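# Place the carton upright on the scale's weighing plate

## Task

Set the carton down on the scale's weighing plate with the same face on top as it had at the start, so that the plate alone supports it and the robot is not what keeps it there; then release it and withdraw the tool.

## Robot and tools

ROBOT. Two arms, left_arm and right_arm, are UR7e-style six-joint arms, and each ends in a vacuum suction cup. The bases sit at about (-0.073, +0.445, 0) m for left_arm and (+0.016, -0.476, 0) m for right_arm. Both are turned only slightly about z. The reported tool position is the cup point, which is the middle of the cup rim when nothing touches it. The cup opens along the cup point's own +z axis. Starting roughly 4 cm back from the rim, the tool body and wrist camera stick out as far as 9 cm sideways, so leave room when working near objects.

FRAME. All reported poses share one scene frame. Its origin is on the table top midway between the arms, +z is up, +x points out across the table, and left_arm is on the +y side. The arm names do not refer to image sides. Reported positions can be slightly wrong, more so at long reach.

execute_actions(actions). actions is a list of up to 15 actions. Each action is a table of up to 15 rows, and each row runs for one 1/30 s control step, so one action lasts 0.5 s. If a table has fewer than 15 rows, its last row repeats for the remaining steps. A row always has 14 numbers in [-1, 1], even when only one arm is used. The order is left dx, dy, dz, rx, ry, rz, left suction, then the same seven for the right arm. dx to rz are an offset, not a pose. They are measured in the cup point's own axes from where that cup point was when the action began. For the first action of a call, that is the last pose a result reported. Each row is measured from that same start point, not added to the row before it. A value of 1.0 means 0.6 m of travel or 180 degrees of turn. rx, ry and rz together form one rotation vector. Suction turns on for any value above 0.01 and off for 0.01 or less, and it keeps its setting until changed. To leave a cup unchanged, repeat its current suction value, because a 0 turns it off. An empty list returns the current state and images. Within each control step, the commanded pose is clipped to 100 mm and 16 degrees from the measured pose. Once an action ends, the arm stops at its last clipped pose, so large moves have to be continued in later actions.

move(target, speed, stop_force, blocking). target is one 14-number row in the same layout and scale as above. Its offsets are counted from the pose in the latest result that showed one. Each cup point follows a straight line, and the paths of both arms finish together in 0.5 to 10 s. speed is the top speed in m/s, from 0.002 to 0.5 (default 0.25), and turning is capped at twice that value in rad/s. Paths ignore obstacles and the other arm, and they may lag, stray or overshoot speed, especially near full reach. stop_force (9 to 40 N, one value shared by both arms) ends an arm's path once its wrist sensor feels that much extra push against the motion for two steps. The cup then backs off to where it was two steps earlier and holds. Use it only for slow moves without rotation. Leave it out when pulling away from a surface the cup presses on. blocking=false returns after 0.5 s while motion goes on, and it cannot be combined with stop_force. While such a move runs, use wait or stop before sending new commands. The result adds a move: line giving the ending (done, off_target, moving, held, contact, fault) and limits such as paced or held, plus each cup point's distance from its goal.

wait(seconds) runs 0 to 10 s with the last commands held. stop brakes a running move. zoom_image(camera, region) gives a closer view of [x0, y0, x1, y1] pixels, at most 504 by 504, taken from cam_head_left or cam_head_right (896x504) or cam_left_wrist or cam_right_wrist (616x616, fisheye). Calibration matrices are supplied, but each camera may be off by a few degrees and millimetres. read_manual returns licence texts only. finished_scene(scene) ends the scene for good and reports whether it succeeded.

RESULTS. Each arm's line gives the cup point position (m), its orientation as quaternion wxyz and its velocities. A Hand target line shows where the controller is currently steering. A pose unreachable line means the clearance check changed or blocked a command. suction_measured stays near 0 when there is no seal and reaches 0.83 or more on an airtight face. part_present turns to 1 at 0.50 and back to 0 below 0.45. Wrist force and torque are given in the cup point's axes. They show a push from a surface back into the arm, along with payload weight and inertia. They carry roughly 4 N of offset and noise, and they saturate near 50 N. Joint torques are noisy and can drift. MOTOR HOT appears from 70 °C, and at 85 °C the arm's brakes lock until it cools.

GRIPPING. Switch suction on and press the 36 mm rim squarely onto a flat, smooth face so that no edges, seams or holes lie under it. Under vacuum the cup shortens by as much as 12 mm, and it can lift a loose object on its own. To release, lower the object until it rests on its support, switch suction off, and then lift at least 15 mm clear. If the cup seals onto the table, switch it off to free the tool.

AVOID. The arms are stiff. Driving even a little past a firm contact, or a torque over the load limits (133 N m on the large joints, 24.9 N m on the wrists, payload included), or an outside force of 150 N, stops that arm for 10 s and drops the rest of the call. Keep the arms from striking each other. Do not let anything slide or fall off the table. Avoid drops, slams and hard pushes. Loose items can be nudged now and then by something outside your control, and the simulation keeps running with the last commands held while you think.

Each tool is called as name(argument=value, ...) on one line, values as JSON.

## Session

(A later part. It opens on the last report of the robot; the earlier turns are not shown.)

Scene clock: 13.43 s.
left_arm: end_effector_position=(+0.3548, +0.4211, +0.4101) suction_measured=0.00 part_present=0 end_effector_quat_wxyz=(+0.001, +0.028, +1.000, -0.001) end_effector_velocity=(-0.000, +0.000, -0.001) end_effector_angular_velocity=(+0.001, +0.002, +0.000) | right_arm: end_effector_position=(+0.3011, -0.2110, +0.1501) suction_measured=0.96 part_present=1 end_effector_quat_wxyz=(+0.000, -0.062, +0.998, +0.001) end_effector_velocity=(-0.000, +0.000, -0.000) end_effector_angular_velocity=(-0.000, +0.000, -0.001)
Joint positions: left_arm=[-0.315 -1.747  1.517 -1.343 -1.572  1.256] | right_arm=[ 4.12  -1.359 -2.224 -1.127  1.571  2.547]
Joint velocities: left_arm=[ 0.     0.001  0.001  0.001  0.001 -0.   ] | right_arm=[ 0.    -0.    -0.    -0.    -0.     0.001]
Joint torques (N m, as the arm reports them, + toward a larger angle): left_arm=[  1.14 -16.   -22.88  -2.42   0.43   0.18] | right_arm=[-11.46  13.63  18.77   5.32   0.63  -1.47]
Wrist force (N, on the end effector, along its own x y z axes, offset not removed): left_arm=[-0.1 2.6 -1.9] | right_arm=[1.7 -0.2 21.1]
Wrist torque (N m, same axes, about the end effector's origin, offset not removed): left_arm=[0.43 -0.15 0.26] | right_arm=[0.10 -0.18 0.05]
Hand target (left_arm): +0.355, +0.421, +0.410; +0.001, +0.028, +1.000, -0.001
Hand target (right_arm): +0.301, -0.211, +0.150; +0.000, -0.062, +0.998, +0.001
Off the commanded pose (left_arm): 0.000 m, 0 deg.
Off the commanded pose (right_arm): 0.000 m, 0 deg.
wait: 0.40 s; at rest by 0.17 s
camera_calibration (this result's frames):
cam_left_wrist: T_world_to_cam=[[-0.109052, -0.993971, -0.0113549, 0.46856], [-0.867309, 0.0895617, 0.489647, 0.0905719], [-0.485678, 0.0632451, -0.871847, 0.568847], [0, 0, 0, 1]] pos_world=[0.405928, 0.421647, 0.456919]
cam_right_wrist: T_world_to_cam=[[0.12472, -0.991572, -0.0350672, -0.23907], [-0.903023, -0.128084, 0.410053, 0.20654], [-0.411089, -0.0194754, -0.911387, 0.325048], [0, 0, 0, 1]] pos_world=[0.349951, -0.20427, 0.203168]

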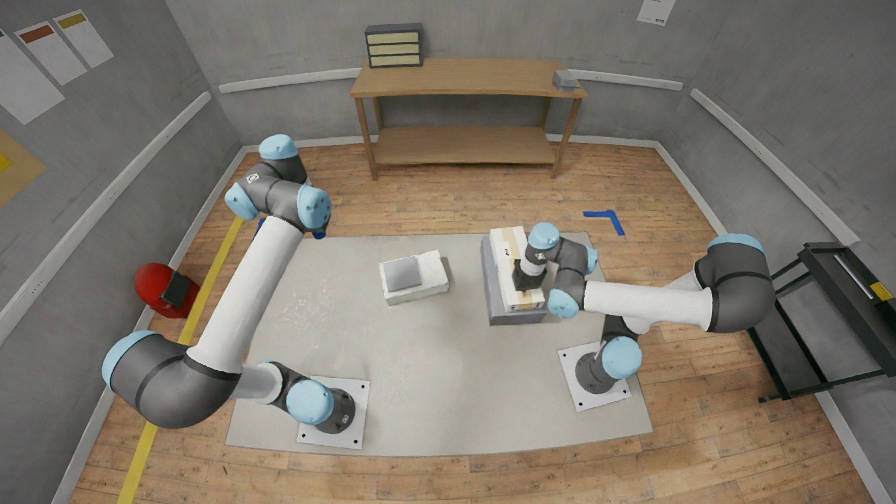

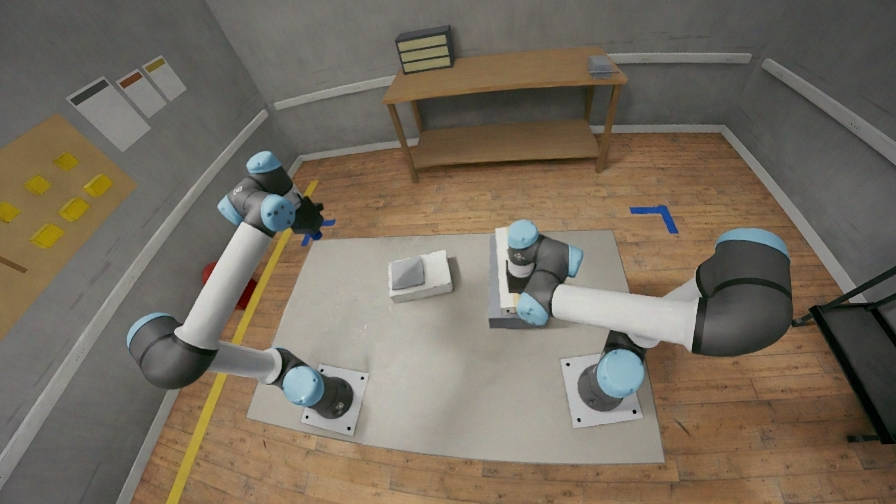

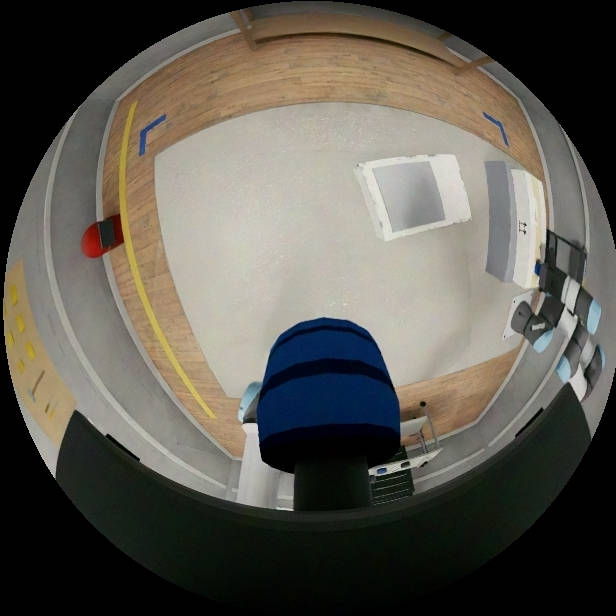

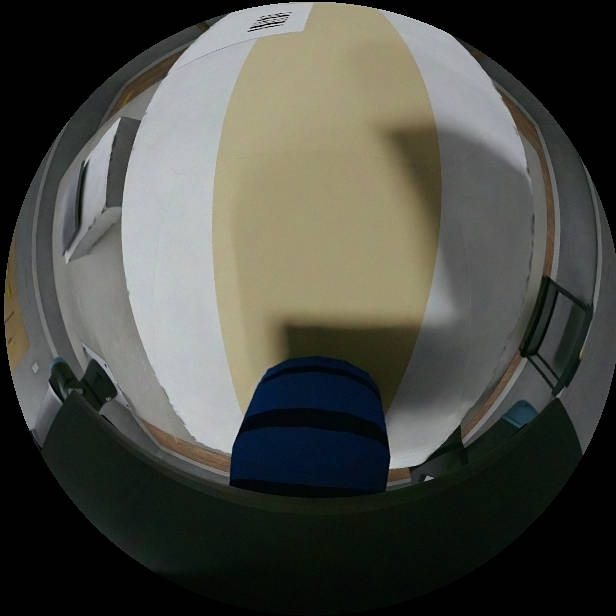

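move(target=[0,0,0,0,0,0,0,0,0,-0.04,0,0,0,1], speed=0.05)

zoom_image(camera="cam_left_wrist", region=[440, 130, 616, 330])

Scene clock: 15.23 s.
left_arm: end_effector_position=(+0.3548, +0.4211, +0.4101) suction_measured=0.00 part_present=0 end_effector_quat_wxyz=(+0.001, +0.028, +1.000, -0.001) end_effector_velocity=(+0.000, -0.000, -0.000) end_effector_angular_velocity=(+0.001, -0.000, -0.002) | right_arm: end_effector_position=(+0.3011, -0.2110, +0.1740) suction_measured=0.96 part_present=1 end_effector_quat_wxyz=(+0.000, -0.062, +0.998, +0.001) end_effector_velocity=(-0.000, +0.000, +0.002) end_effector_angular_velocity=(-0.000, -0.000, +0.002)
Joint positions: left_arm=[-0.315 -1.747  1.517 -1.343 -1.572  1.256] | right_arm=[ 4.12  -1.332 -2.178 -1.2    1.571  2.547]
Joint velocities: left_arm=[-0.001  0.     0.    -0.     0.001  0.001] | right_arm=[ 0.     0.002  0.003 -0.005 -0.    -0.002]
Joint torques (N m, as the arm reports them, + toward a larger angle): left_arm=[  1.44 -16.53 -22.84  -2.59   0.56   0.06] | right_arm=[-4.68 28.93 46.58  3.06  0.53  0.28]
Wrist force (N, on the end effector, along its own x y z axes, offset not removed): left_arm=[-2.1 -2.3 -2.2] | right_arm=[2.1 -0.6 22.3]
Wrist torque (N m, same axes, about the end effector's origin, offset not removed): left_arm=[-0.30 0.17 0.13] | right_arm=[0.13 -0.09 0.08]
Hand target (left_arm): +0.355, +0.421, +0.410; +0.001, +0.028, +1.000, -0.001
Hand target (right_arm): +0.301, -0.211, +0.174; +0.000, -0.062, +0.998, +0.001
Off the commanded pose (left_arm): 0.000 m, 0 deg.
Off the commanded pose (right_arm): 0.000 m, 0 deg.
move: done
camera_calibration (this result's frames):
cam_left_wrist: T_world_to_cam=[[-0.109052, -0.993971, -0.0113549, 0.46856], [-0.867308, 0.0895615, 0.489648, 0.0905719], [-0.485679, 0.0632451, -0.871846, 0.568847], [0, 0, 0, 1]] pos_world=[0.405928, 0.421647, 0.456919]
cam_right_wrist: T_world_to_cam=[[0.124719, -0.991571, -0.0351016, -0.238257], [-0.903005, -0.128096, 0.410089, 0.196727], [-0.411129, -0.0194488, -0.91137, 0.346807], [0, 0, 0, 1]] pos_world=[0.349943, -0.204304, 0.227031]

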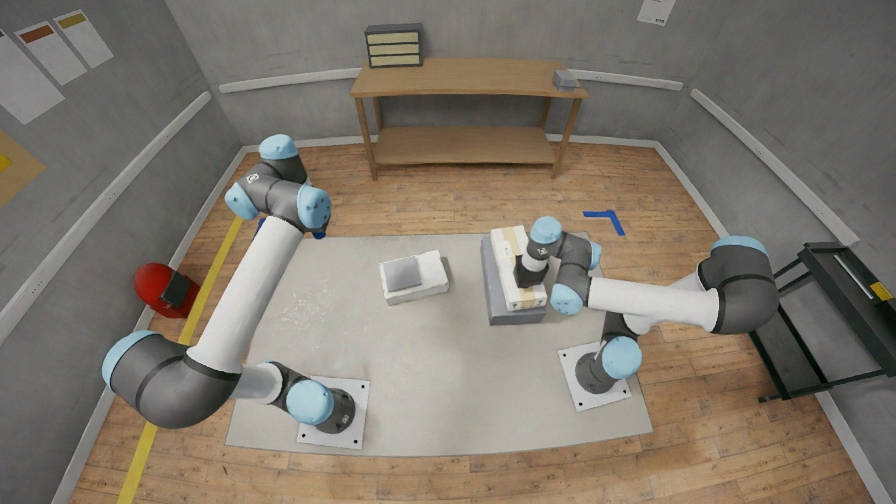

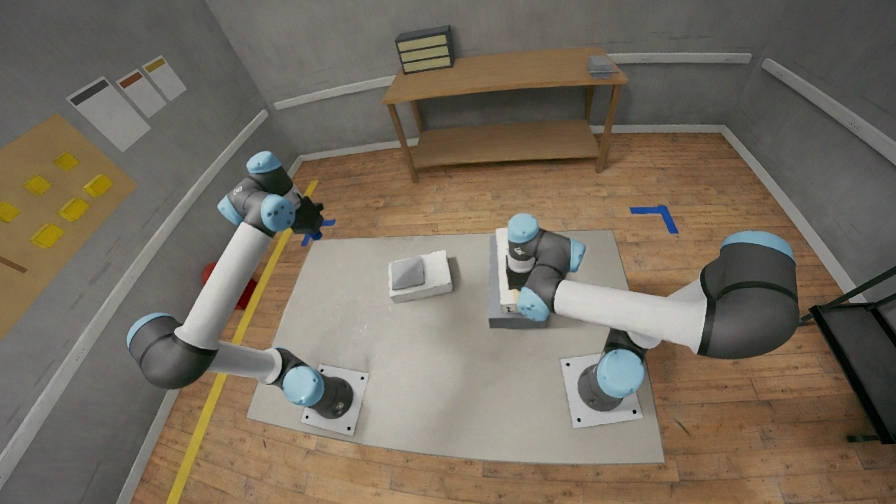

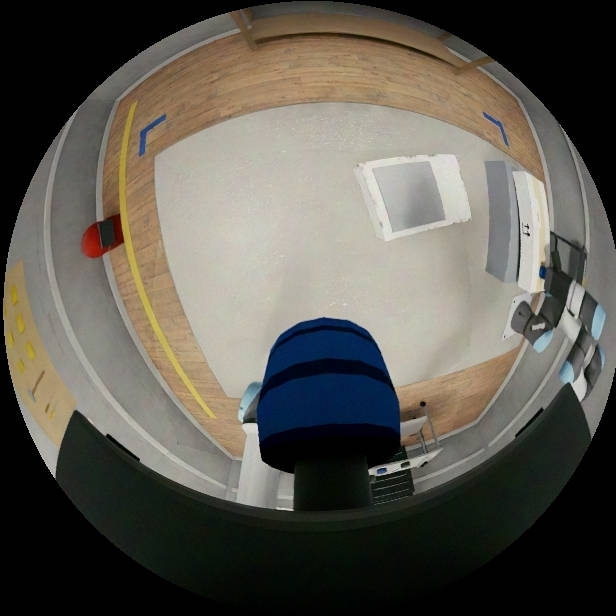

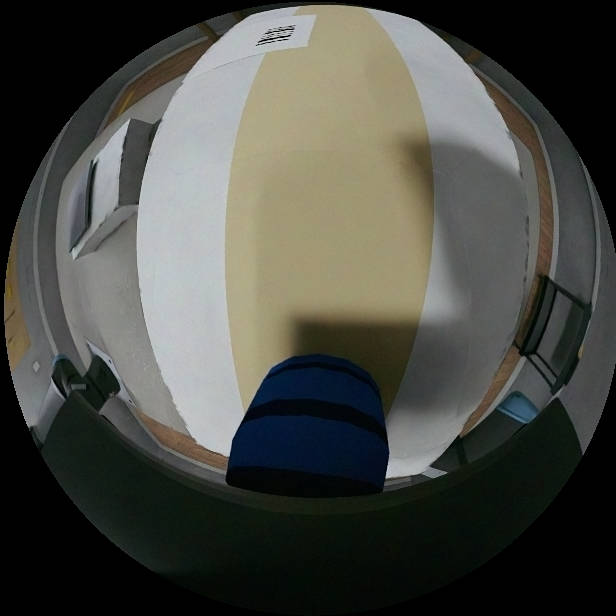

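Region (440, 130, 616, 330) of cam_left_wrist's 616x616 image, scaled by 2.520, with more detail than that image has; it fills the left 444 columns of this view, and the rest is white.

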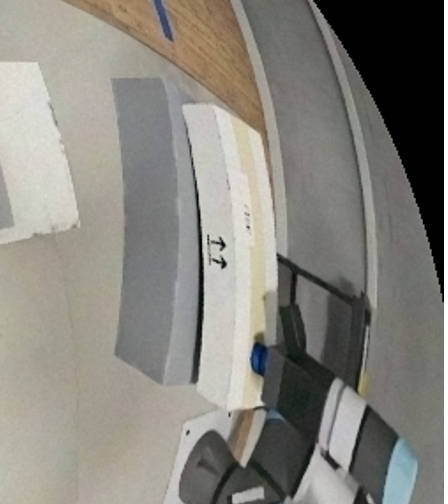

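move(target=[0,0,0,0,0,0,0,0,0,-0.025,0,0,0,1], speed=0.04)

wait(seconds=0.5)

Scene clock: 16.40 s.
left_arm: end_effector_position=(+0.3548, +0.4211, +0.4101) suction_measured=0.00 part_present=0 end_effector_quat_wxyz=(+0.001, +0.028, +1.000, -0.001) end_effector_velocity=(+0.001, +0.000, +0.001) end_effector_angular_velocity=(-0.000, -0.003, +0.000) | right_arm: end_effector_position=(+0.3011, -0.2110, +0.1888) suction_measured=0.96 part_present=1 end_effector_quat_wxyz=(+0.000, -0.062, +0.998, +0.001) end_effector_velocity=(+0.000, -0.000, +0.001) end_effector_angular_velocity=(-0.000, -0.000, -0.001)
Joint positions: left_arm=[-0.315 -1.747  1.517 -1.343 -1.572  1.256] | right_arm=[ 4.12  -1.317 -2.148 -1.245  1.571  2.547]
Joint velocities: left_arm=[ 0.001 -0.    -0.001 -0.002  0.001  0.   ] | right_arm=[-0.     0.001  0.003 -0.005 -0.     0.001]
Joint torques (N m, as the arm reports them, + toward a larger angle): left_arm=[  0.69 -16.4  -22.99  -2.28   0.67   0.1 ] | right_arm=[-0.32 28.67 45.    3.25 -0.94 -1.55]
Wrist force (N, on the end effector, along its own x y z axes, offset not removed): left_arm=[-2.2 -1.2 -4.0] | right_arm=[1.7 0.0 23.5]
Wrist torque (N m, same axes, about the end effector's origin, offset not removed): left_arm=[-0.20 0.48 0.14] | right_arm=[0.19 -0.10 0.16]
Hand target (left_arm): +0.355, +0.421, +0.410; +0.001, +0.028, +1.000, -0.001
Hand target (right_arm): +0.301, -0.211, +0.189; +0.000, -0.062, +0.998, +0.001
Off the commanded pose (left_arm): 0.000 m, 0 deg.
Off the commanded pose (right_arm): 0.000 m, 0 deg.
move: done
camera_calibration (this result's frames):
cam_left_wrist: T_world_to_cam=[[-0.109052, -0.993971, -0.011355, 0.468561], [-0.867309, 0.0895614, 0.489647, 0.090572], [-0.485679, 0.0632451, -0.871847, 0.568847], [0, 0, 0, 1]] pos_world=[0.405928, 0.421647, 0.456919]
cam_right_wrist: T_world_to_cam=[[0.124718, -0.991571, -0.0351112, -0.237746], [-0.903007, -0.128099, 0.410083, 0.190622], [-0.411125, -0.019439, -0.911372, 0.360359], [0, 0, 0, 1]] pos_world=[0.349936, -0.204318, 0.241902]

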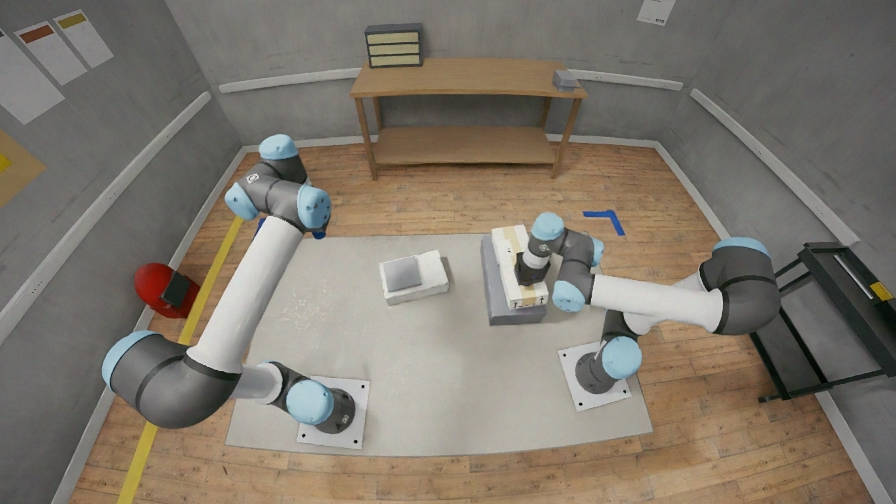

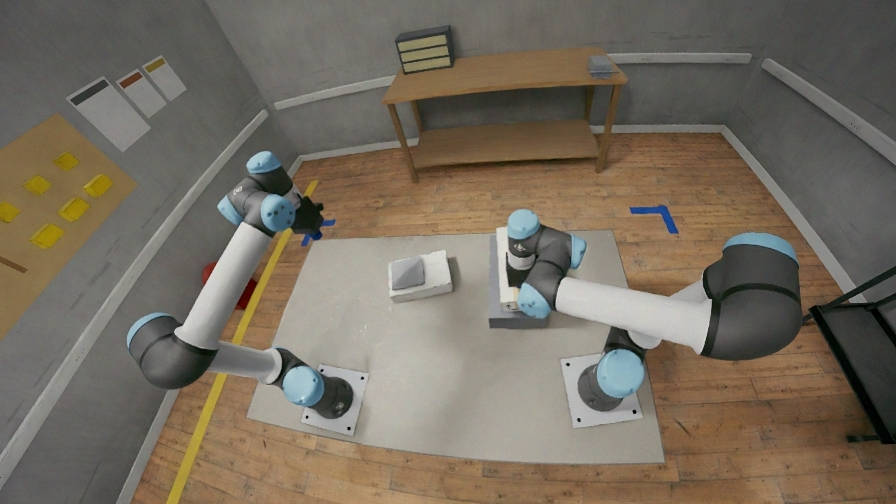

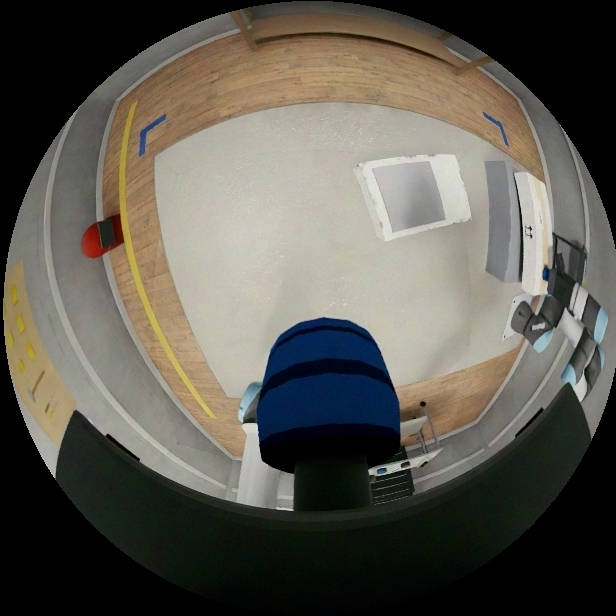

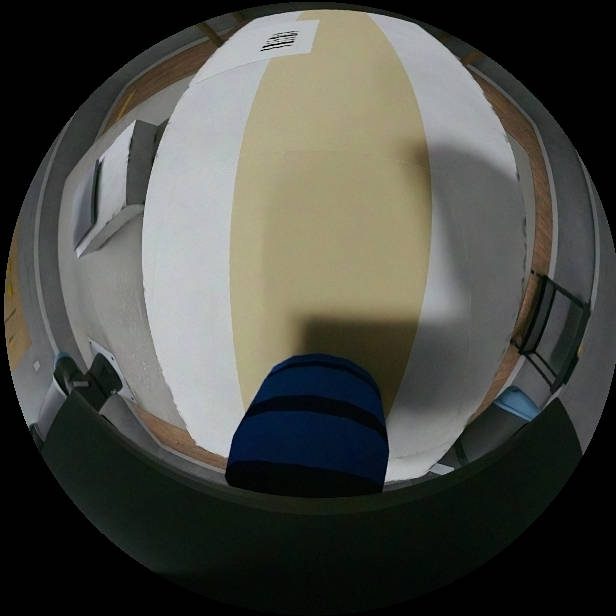

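Scene clock: 16.90 s.
left_arm: end_effector_position=(+0.3548, +0.4211, +0.4101) suction_measured=0.00 part_present=0 end_effector_quat_wxyz=(+0.001, +0.028, +1.000, -0.001) end_effector_velocity=(-0.000, -0.000, -0.001) end_effector_angular_velocity=(+0.001, +0.002, +0.000) | right_arm: end_effector_position=(+0.3011, -0.2110, +0.1890) suction_measured=0.96 part_present=1 end_effector_quat_wxyz=(+0.000, -0.062, +0.998, +0.001) end_effector_velocity=(+0.000, -0.000, +0.000) end_effector_angular_velocity=(-0.000, -0.000, -0.000)
Joint positions: left_arm=[-0.315 -1.747  1.517 -1.343 -1.572  1.256] | right_arm=[ 4.12  -1.317 -2.148 -1.245  1.571  2.547]
Joint velocities: left_arm=[-0.001  0.     0.001  0.001  0.    -0.001] | right_arm=[-0. -0.  0. -0. -0. -0.]
Joint torques (N m, as the arm reports them, + toward a larger angle): left_arm=[  1.42 -17.31 -22.63  -2.38   0.48   0.33] | right_arm=[-0.53 28.42 45.8   3.18 -0.88 -1.54]
Wrist force (N, on the end effector, along its own x y z axes, offset not removed): left_arm=[-0.6 3.7 -3.0] | right_arm=[-0.2 -0.7 23.2]
Wrist torque (N m, same axes, about the end effector's origin, offset not removed): left_arm=[0.53 -0.01 0.12] | right_arm=[0.10 0.10 0.04]
Hand target (left_arm): +0.355, +0.421, +0.410; +0.001, +0.028, +1.000, -0.001
Hand target (right_arm): +0.301, -0.211, +0.189; +0.000, -0.062, +0.998, +0.001
Off the commanded pose (left_arm): 0.000 m, 0 deg.
Off the commanded pose (right_arm): 0.000 m, 0 deg.
wait: 0.50 s; at rest by 0.17 s
camera_calibration (this result's frames):
cam_left_wrist: T_world_to_cam=[[-0.109052, -0.993971, -0.0113548, 0.46856], [-0.867309, 0.0895615, 0.489647, 0.0905721], [-0.485678, 0.063245, -0.871847, 0.568847], [0, 0, 0, 1]] pos_world=[0.405928, 0.421647, 0.456919]
cam_right_wrist: T_world_to_cam=[[0.124718, -0.991571, -0.035105, -0.237741], [-0.903006, -0.128097, 0.410087, 0.190568], [-0.411128, -0.0194451, -0.91137, 0.360478], [0, 0, 0, 1]] pos_world=[0.349937, -0.204317, 0.242034]

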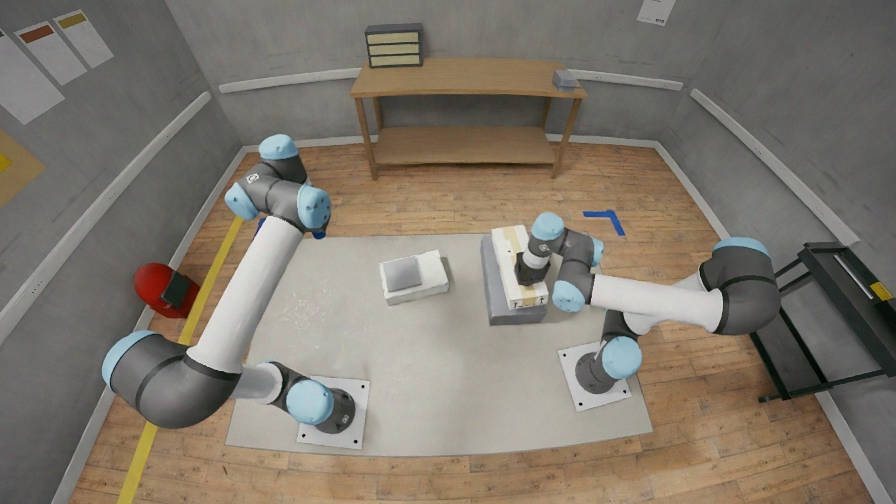

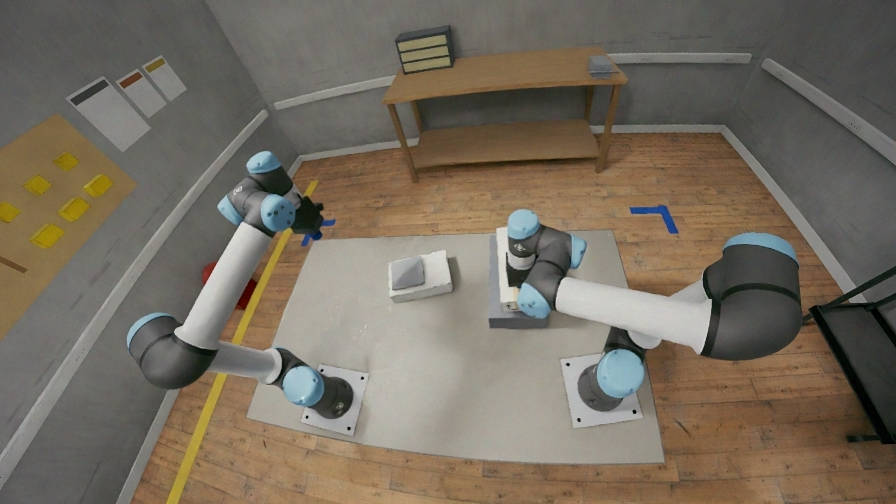

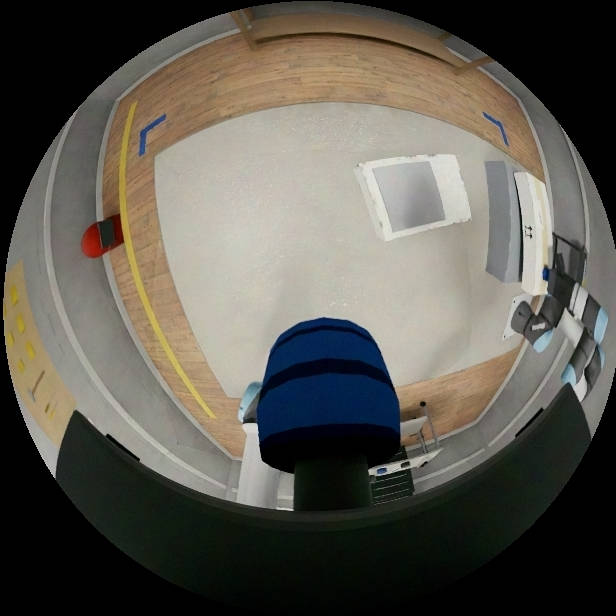

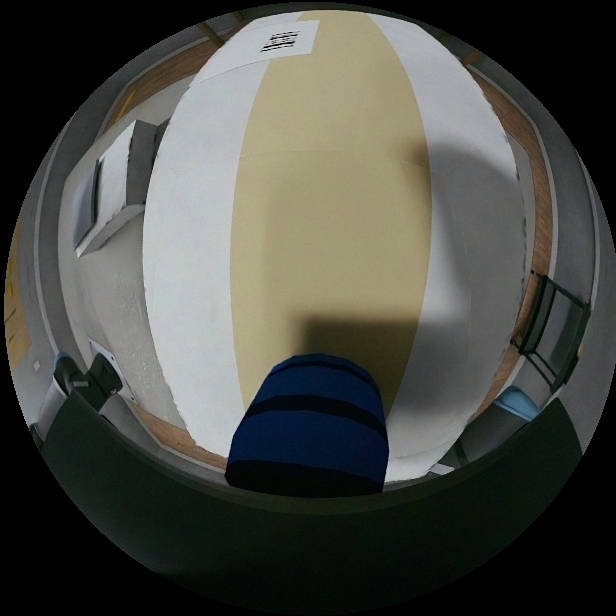

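zoom_image(camera="cam_left_wrist", region=[470, 150, 590, 310])

zoom_image(camera="cam_head_left", region=[460, 205, 620, 335])

Region (470, 150, 590, 310) of cam_left_wrist's 616x616 image, scaled by 3.150, with more detail than that image has; it fills the left 378 columns of this view, and the rest is white.

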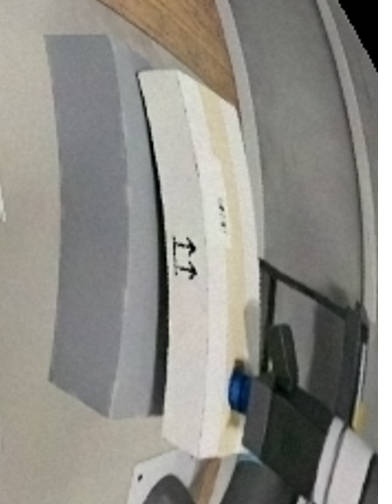

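Region (460, 205, 620, 335) of cam_head_left's 896x504 image, scaled by 3.150, with more detail than that image has; it fills the top 410 rows of this view, and the rest is white.

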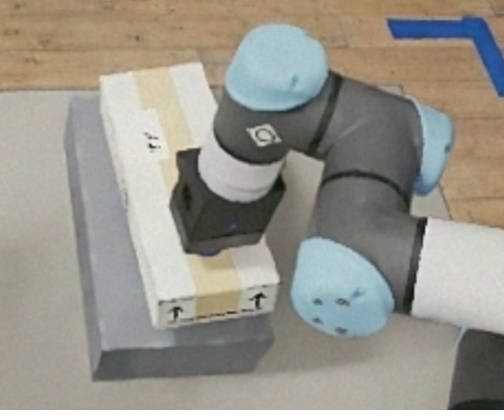

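move(target=[0,0,0,0,0,0,0,-0.2772,0.6877,-0.01,0,0,-0.056,1], speed=0.15)

Scene clock: 21.13 s.
left_arm: end_effector_position=(+0.3548, +0.4211, +0.4101) suction_measured=0.00 part_present=0 end_effector_quat_wxyz=(+0.001, +0.028, +1.000, -0.001) end_effector_velocity=(+0.000, +0.000, +0.000) end_effector_angular_velocity=(-0.000, -0.001, +0.001) | right_arm: end_effector_position=(+0.4155, +0.2187, +0.1951) suction_measured=0.96 part_present=1 end_effector_quat_wxyz=(+0.000, -0.149, +0.989, +0.001) end_effector_velocity=(+0.000, +0.001, +0.000) end_effector_angular_velocity=(-0.002, +0.001, -0.000)
Joint positions: left_arm=[-0.315 -1.747  1.517 -1.343 -1.572  1.256] | right_arm=[ 4.237 -2.347 -0.82  -1.542  1.571  2.488]
Joint velocities: left_arm=[ 0.001 -0.     0.    -0.001 -0.    -0.   ] | right_arm=[-0.    -0.007  0.013 -0.009  0.     0.   ]
Joint torques (N m, as the arm reports them, + toward a larger angle): left_arm=[  1.06 -16.43 -22.5   -2.39   0.34   0.07] | right_arm=[ 2.64 70.04 47.98  3.34  2.45 -1.7 ]
Wrist force (N, on the end effector, along its own x y z axes, offset not removed): left_arm=[-1.0 -0.9 -4.6] | right_arm=[2.1 0.7 23.7]
Wrist torque (N m, same axes, about the end effector's origin, offset not removed): left_arm=[-0.27 0.17 -0.08] | right_arm=[0.47 -0.05 0.20]
Hand target (left_arm): +0.355, +0.421, +0.410; +0.001, +0.028, +1.000, -0.001
Hand target (right_arm): +0.416, +0.219, +0.195; +0.000, -0.149, +0.989, +0.001
Off the commanded pose (left_arm): 0.000 m, 0 deg.
Off the commanded pose (right_arm): 0.001 m, 0 deg.
move: done
camera_calibration (this result's frames):
cam_left_wrist: T_world_to_cam=[[-0.109052, -0.993971, -0.0113548, 0.46856], [-0.867309, 0.0895616, 0.489647, 0.0905719], [-0.485678, 0.0632451, -0.871847, 0.568847], [0, 0, 0, 1]] pos_world=[0.405928, 0.421647, 0.456919]
cam_right_wrist: T_world_to_cam=[[0.296374, -0.954426, -0.0351221, 0.0948131], [-0.866773, -0.284235, 0.409774, 0.365603], [-0.401082, -0.0910035, -0.911511, 0.43296], [0, 0, 0, 1]] pos_world=[0.462447, 0.23381, 0.248163]

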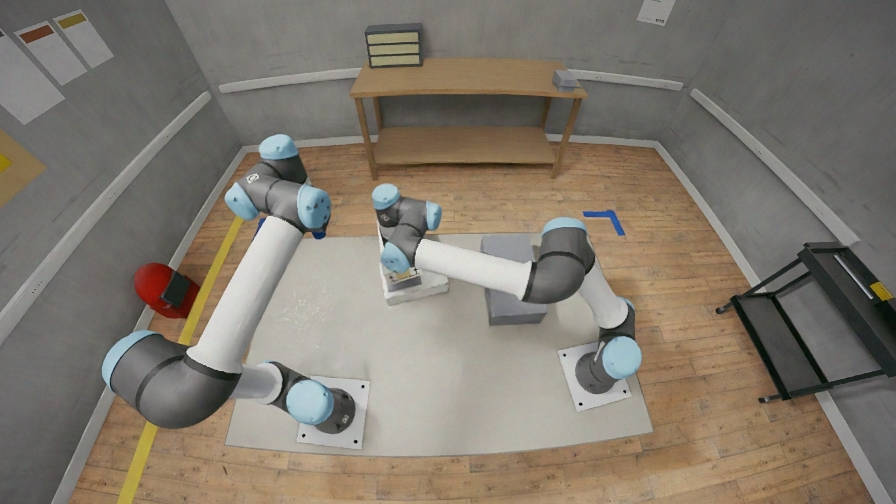

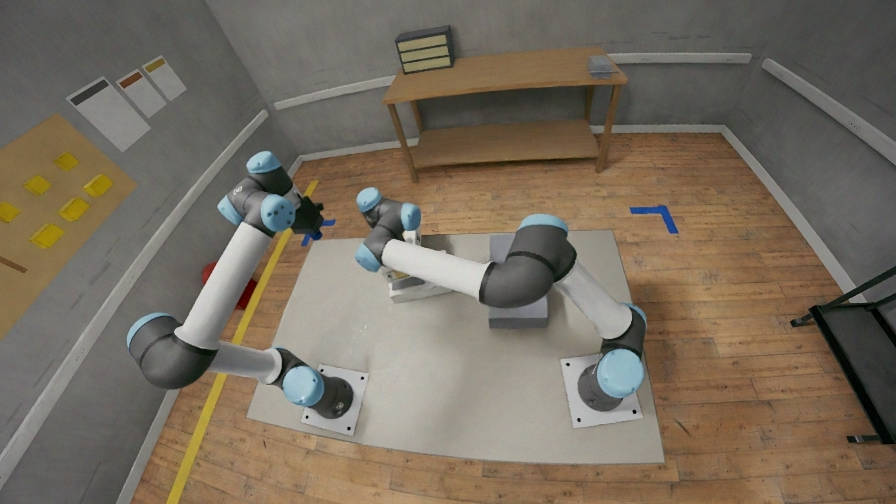

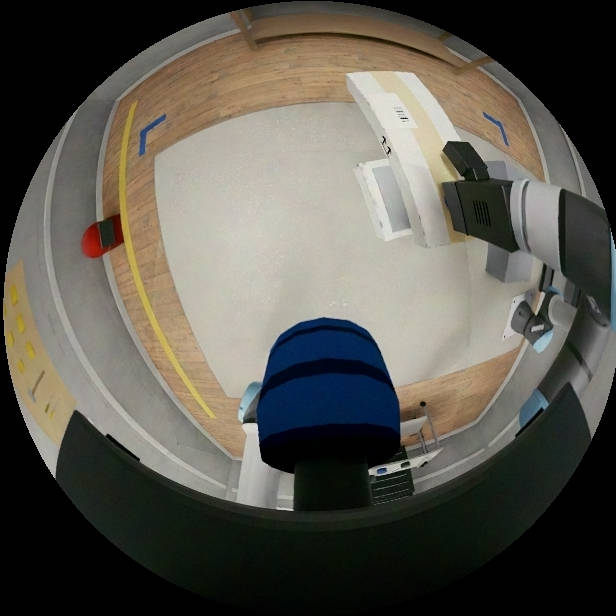

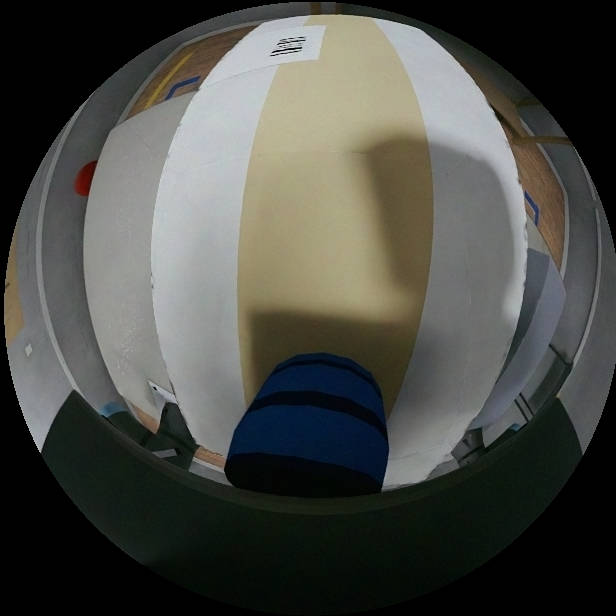

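move(target=[0,0,0,0,0,0,0,0,0,0.06,0,0,0,1], speed=0.05)

zoom_image(camera="cam_left_wrist", region=[320, 60, 520, 280])

zoom_image(camera="cam_head_left", region=[350, 200, 480, 320])

Scene clock: 22.37 s.
left_arm: end_effector_position=(+0.3548, +0.4211, +0.4101) suction_measured=0.00 part_present=0 end_effector_quat_wxyz=(+0.001, +0.028, +1.000, -0.001) end_effector_velocity=(+0.000, +0.000, +0.000) end_effector_angular_velocity=(-0.000, -0.000, -0.000) | right_arm: end_effector_position=(+0.4155, +0.2187, +0.1592) suction_measured=0.96 part_present=1 end_effector_quat_wxyz=(+0.000, -0.149, +0.989, +0.001) end_effector_velocity=(-0.000, +0.000, -0.001) end_effector_angular_velocity=(+0.001, -0.000, +0.000)
Joint positions: left_arm=[-0.315 -1.747  1.517 -1.343 -1.572  1.256] | right_arm=[ 4.237 -2.355 -0.898 -1.456  1.571  2.488]
Joint velocities: left_arm=[ 0.     0.    -0.001  0.001 -0.     0.001] | right_arm=[ 0.    -0.    -0.003  0.004 -0.     0.   ]
Joint torques (N m, as the arm reports them, + toward a larger angle): left_arm=[  1.38 -16.78 -22.44  -2.45   0.54   0.1 ] | right_arm=[-3.11 69.07 21.89  5.44  0.68  0.18]
Wrist force (N, on the end effector, along its own x y z axes, offset not removed): left_arm=[-3.4 2.0 -1.5] | right_arm=[2.3 0.0 22.3]
Wrist torque (N m, same axes, about the end effector's origin, offset not removed): left_arm=[0.13 0.36 0.10] | right_arm=[0.09 -0.19 0.07]
Hand target (left_arm): +0.355, +0.421, +0.410; +0.001, +0.028, +1.000, -0.001
Hand target (right_arm): +0.416, +0.219, +0.159; +0.000, -0.149, +0.989, +0.001
Off the commanded pose (left_arm): 0.000 m, 0 deg.
Off the commanded pose (right_arm): 0.000 m, 0 deg.
move: done
camera_calibration (this result's frames):
cam_left_wrist: T_world_to_cam=[[-0.109051, -0.993971, -0.0113549, 0.46856], [-0.867309, 0.0895613, 0.489647, 0.0905721], [-0.485679, 0.063245, -0.871847, 0.568847], [0, 0, 0, 1]] pos_world=[0.405928, 0.421647, 0.456919]
cam_right_wrist: T_world_to_cam=[[0.296408, -0.954414, -0.0351533, 0.0935856], [-0.866738, -0.284274, 0.409821, 0.380293], [-0.401132, -0.0910056, -0.911488, 0.400303], [0, 0, 0, 1]] pos_world=[0.46245, 0.233857, 0.212309]

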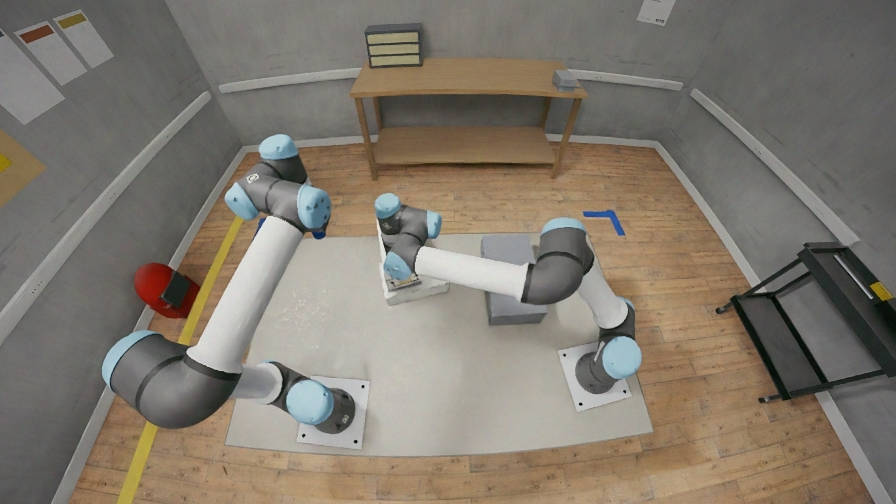

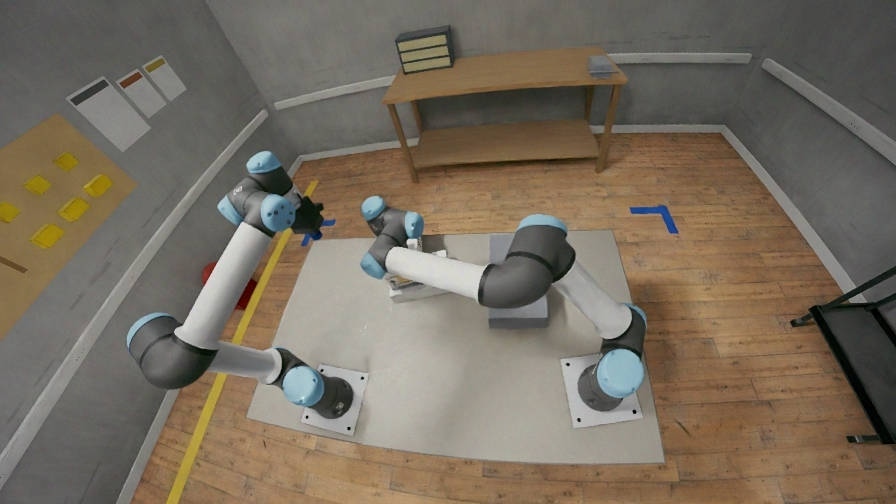

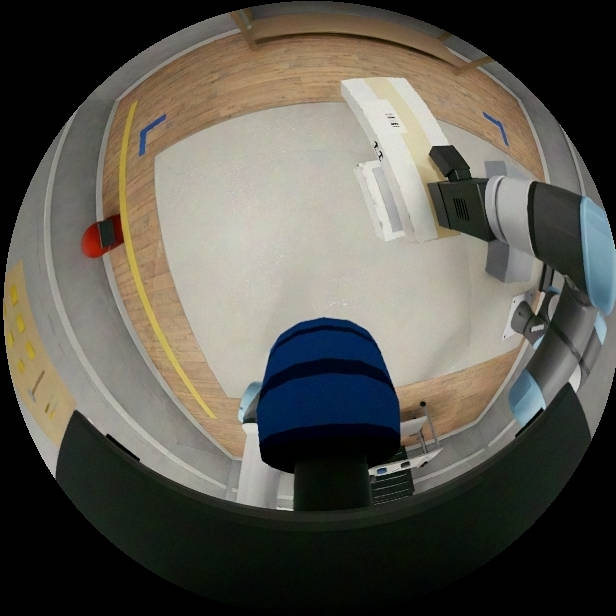

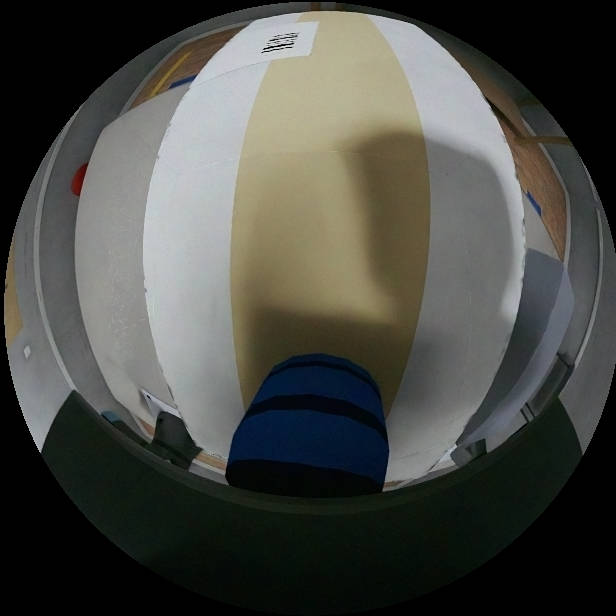

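Region (320, 60, 520, 280) of cam_left_wrist's 616x616 image, scaled by 2.291, with more detail than that image has; it fills the left 458 columns of this view, and the rest is white.

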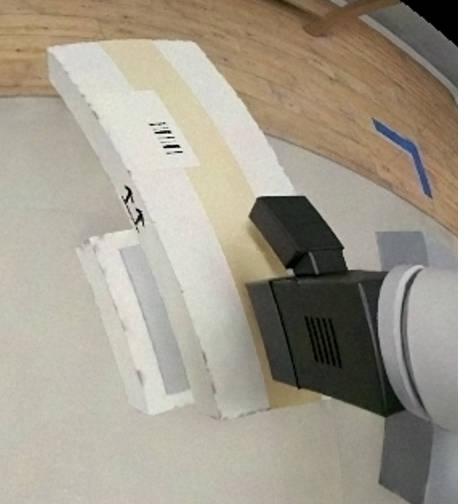

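Region (350, 200, 480, 320) of cam_head_left's 896x504 image, scaled by 3.877, with more detail than that image has; it fills the top 465 rows of this view, and the rest is white.

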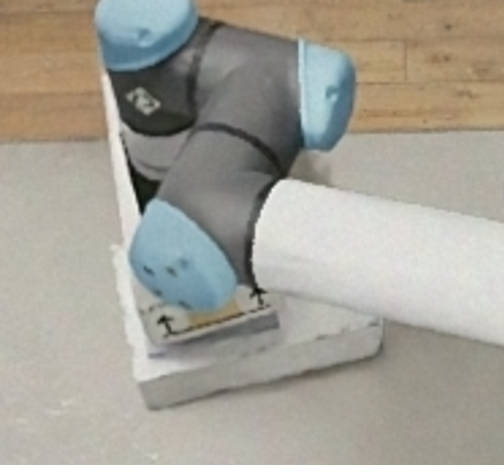

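move(target=[0,0,0,0,0,0,0,0,0,0.035,0,0,0,1], speed=0.02, stop_force=10)

Scene clock: 23.90 s.
left_arm: end_effector_position=(+0.3548, +0.4211, +0.4101) suction_measured=0.00 part_present=0 end_effector_quat_wxyz=(+0.001, +0.028, +1.000, -0.001) end_effector_velocity=(+0.000, -0.000, +0.000) end_effector_angular_velocity=(-0.001, -0.001, +0.000) | right_arm: end_effector_position=(+0.4155, +0.2188, +0.1384) suction_measured=0.96 part_present=1 end_effector_quat_wxyz=(+0.000, -0.149, +0.989, +0.001) end_effector_velocity=(+0.000, -0.000, -0.001) end_effector_angular_velocity=(+0.000, -0.000, -0.001)
Joint positions: left_arm=[-0.315 -1.747  1.517 -1.343 -1.572  1.256] | right_arm=[ 4.237 -2.364 -0.937 -1.409  1.571  2.488]
Joint velocities: left_arm=[ 0.    -0.    -0.    -0.001 -0.001  0.   ] | right_arm=[-0.    -0.001 -0.003  0.003 -0.     0.001]
Joint torques (N m, as the arm reports them, + toward a larger angle): left_arm=[  1.86 -15.81 -23.82  -2.54   0.63   0.12] | right_arm=[-6.04 67.75 20.85  5.39  0.22  0.51]
Wrist force (N, on the end effector, along its own x y z axes, offset not removed): left_arm=[-3.0 -0.3 0.7] | right_arm=[2.3 -0.4 21.5]
Wrist torque (N m, same axes, about the end effector's origin, offset not removed): left_arm=[-0.32 0.65 0.23] | right_arm=[0.18 -0.11 0.04]
Hand target (left_arm): +0.355, +0.421, +0.410; +0.001, +0.028, +1.000, -0.001
Hand target (right_arm): +0.416, +0.219, +0.138; +0.000, -0.149, +0.989, +0.001
Off the commanded pose (left_arm): 0.000 m, 0 deg.
Off the commanded pose (right_arm): 0.000 m, 0 deg.
move: done
camera_calibration (this result's frames):
cam_left_wrist: T_world_to_cam=[[-0.109051, -0.993971, -0.011355, 0.46856], [-0.867309, 0.0895613, 0.489647, 0.0905721], [-0.485678, 0.063245, -0.871847, 0.568847], [0, 0, 0, 1]] pos_world=[0.405928, 0.421647, 0.456919]
cam_right_wrist: T_world_to_cam=[[0.296408, -0.954414, -0.0351487, 0.0928698], [-0.866737, -0.284272, 0.409824, 0.388857], [-0.401134, -0.0910106, -0.911487, 0.381289], [0, 0, 0, 1]] pos_world=[0.462458, 0.233879, 0.191441]

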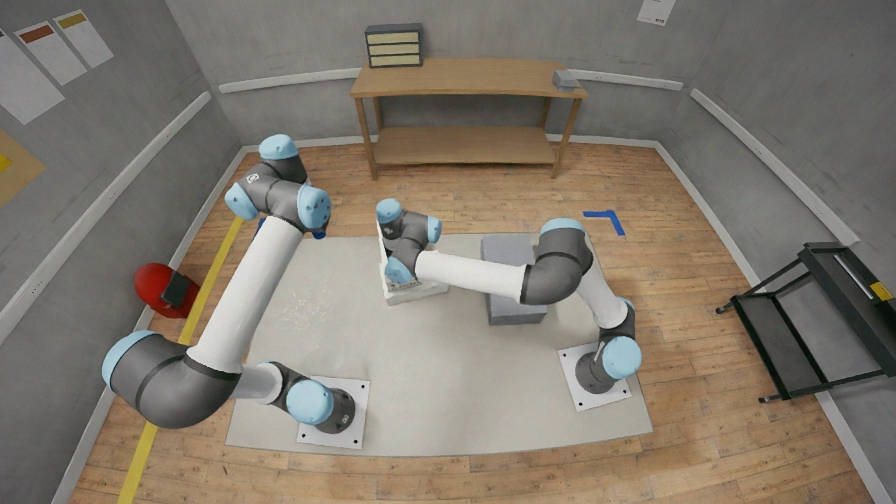

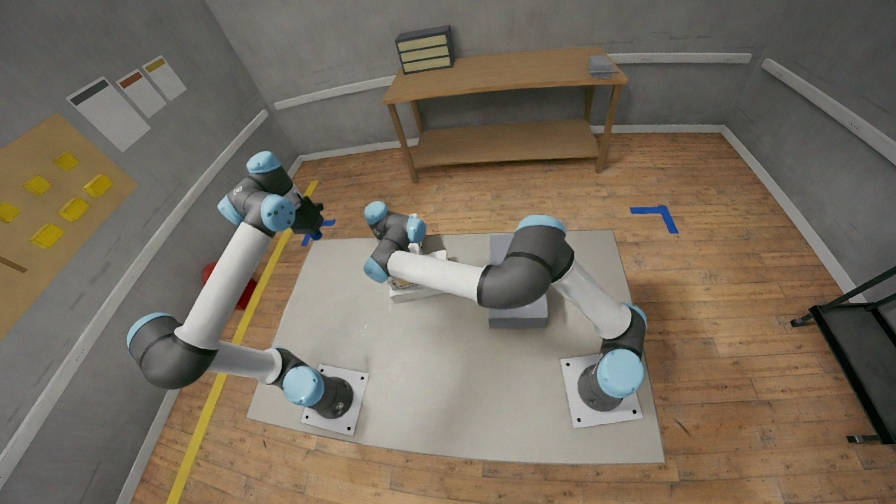

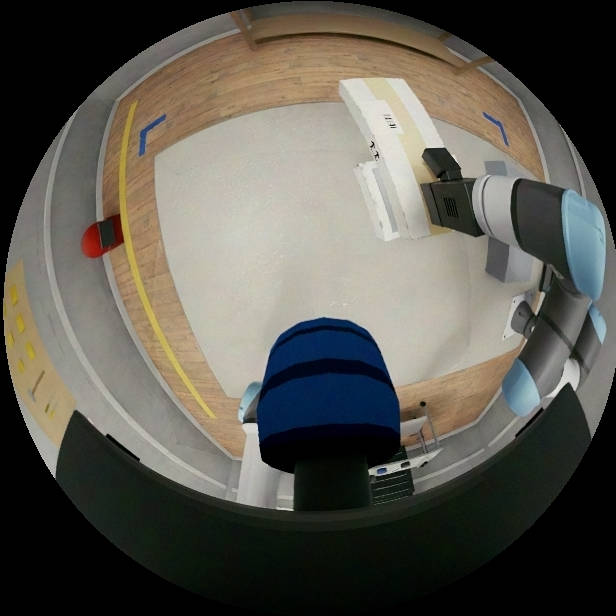

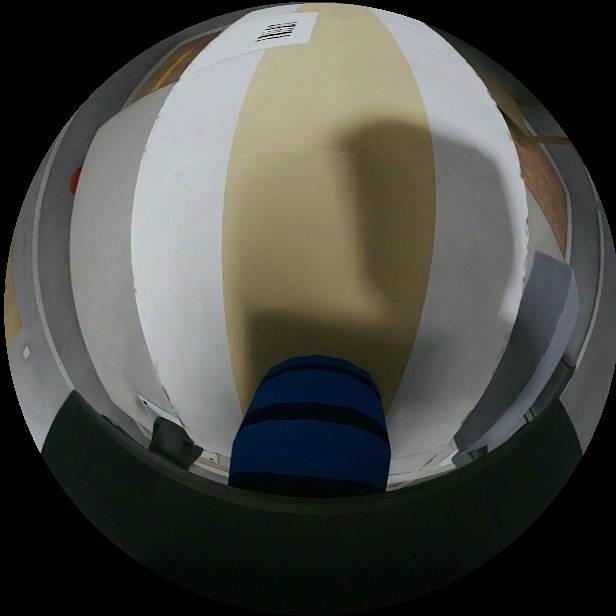

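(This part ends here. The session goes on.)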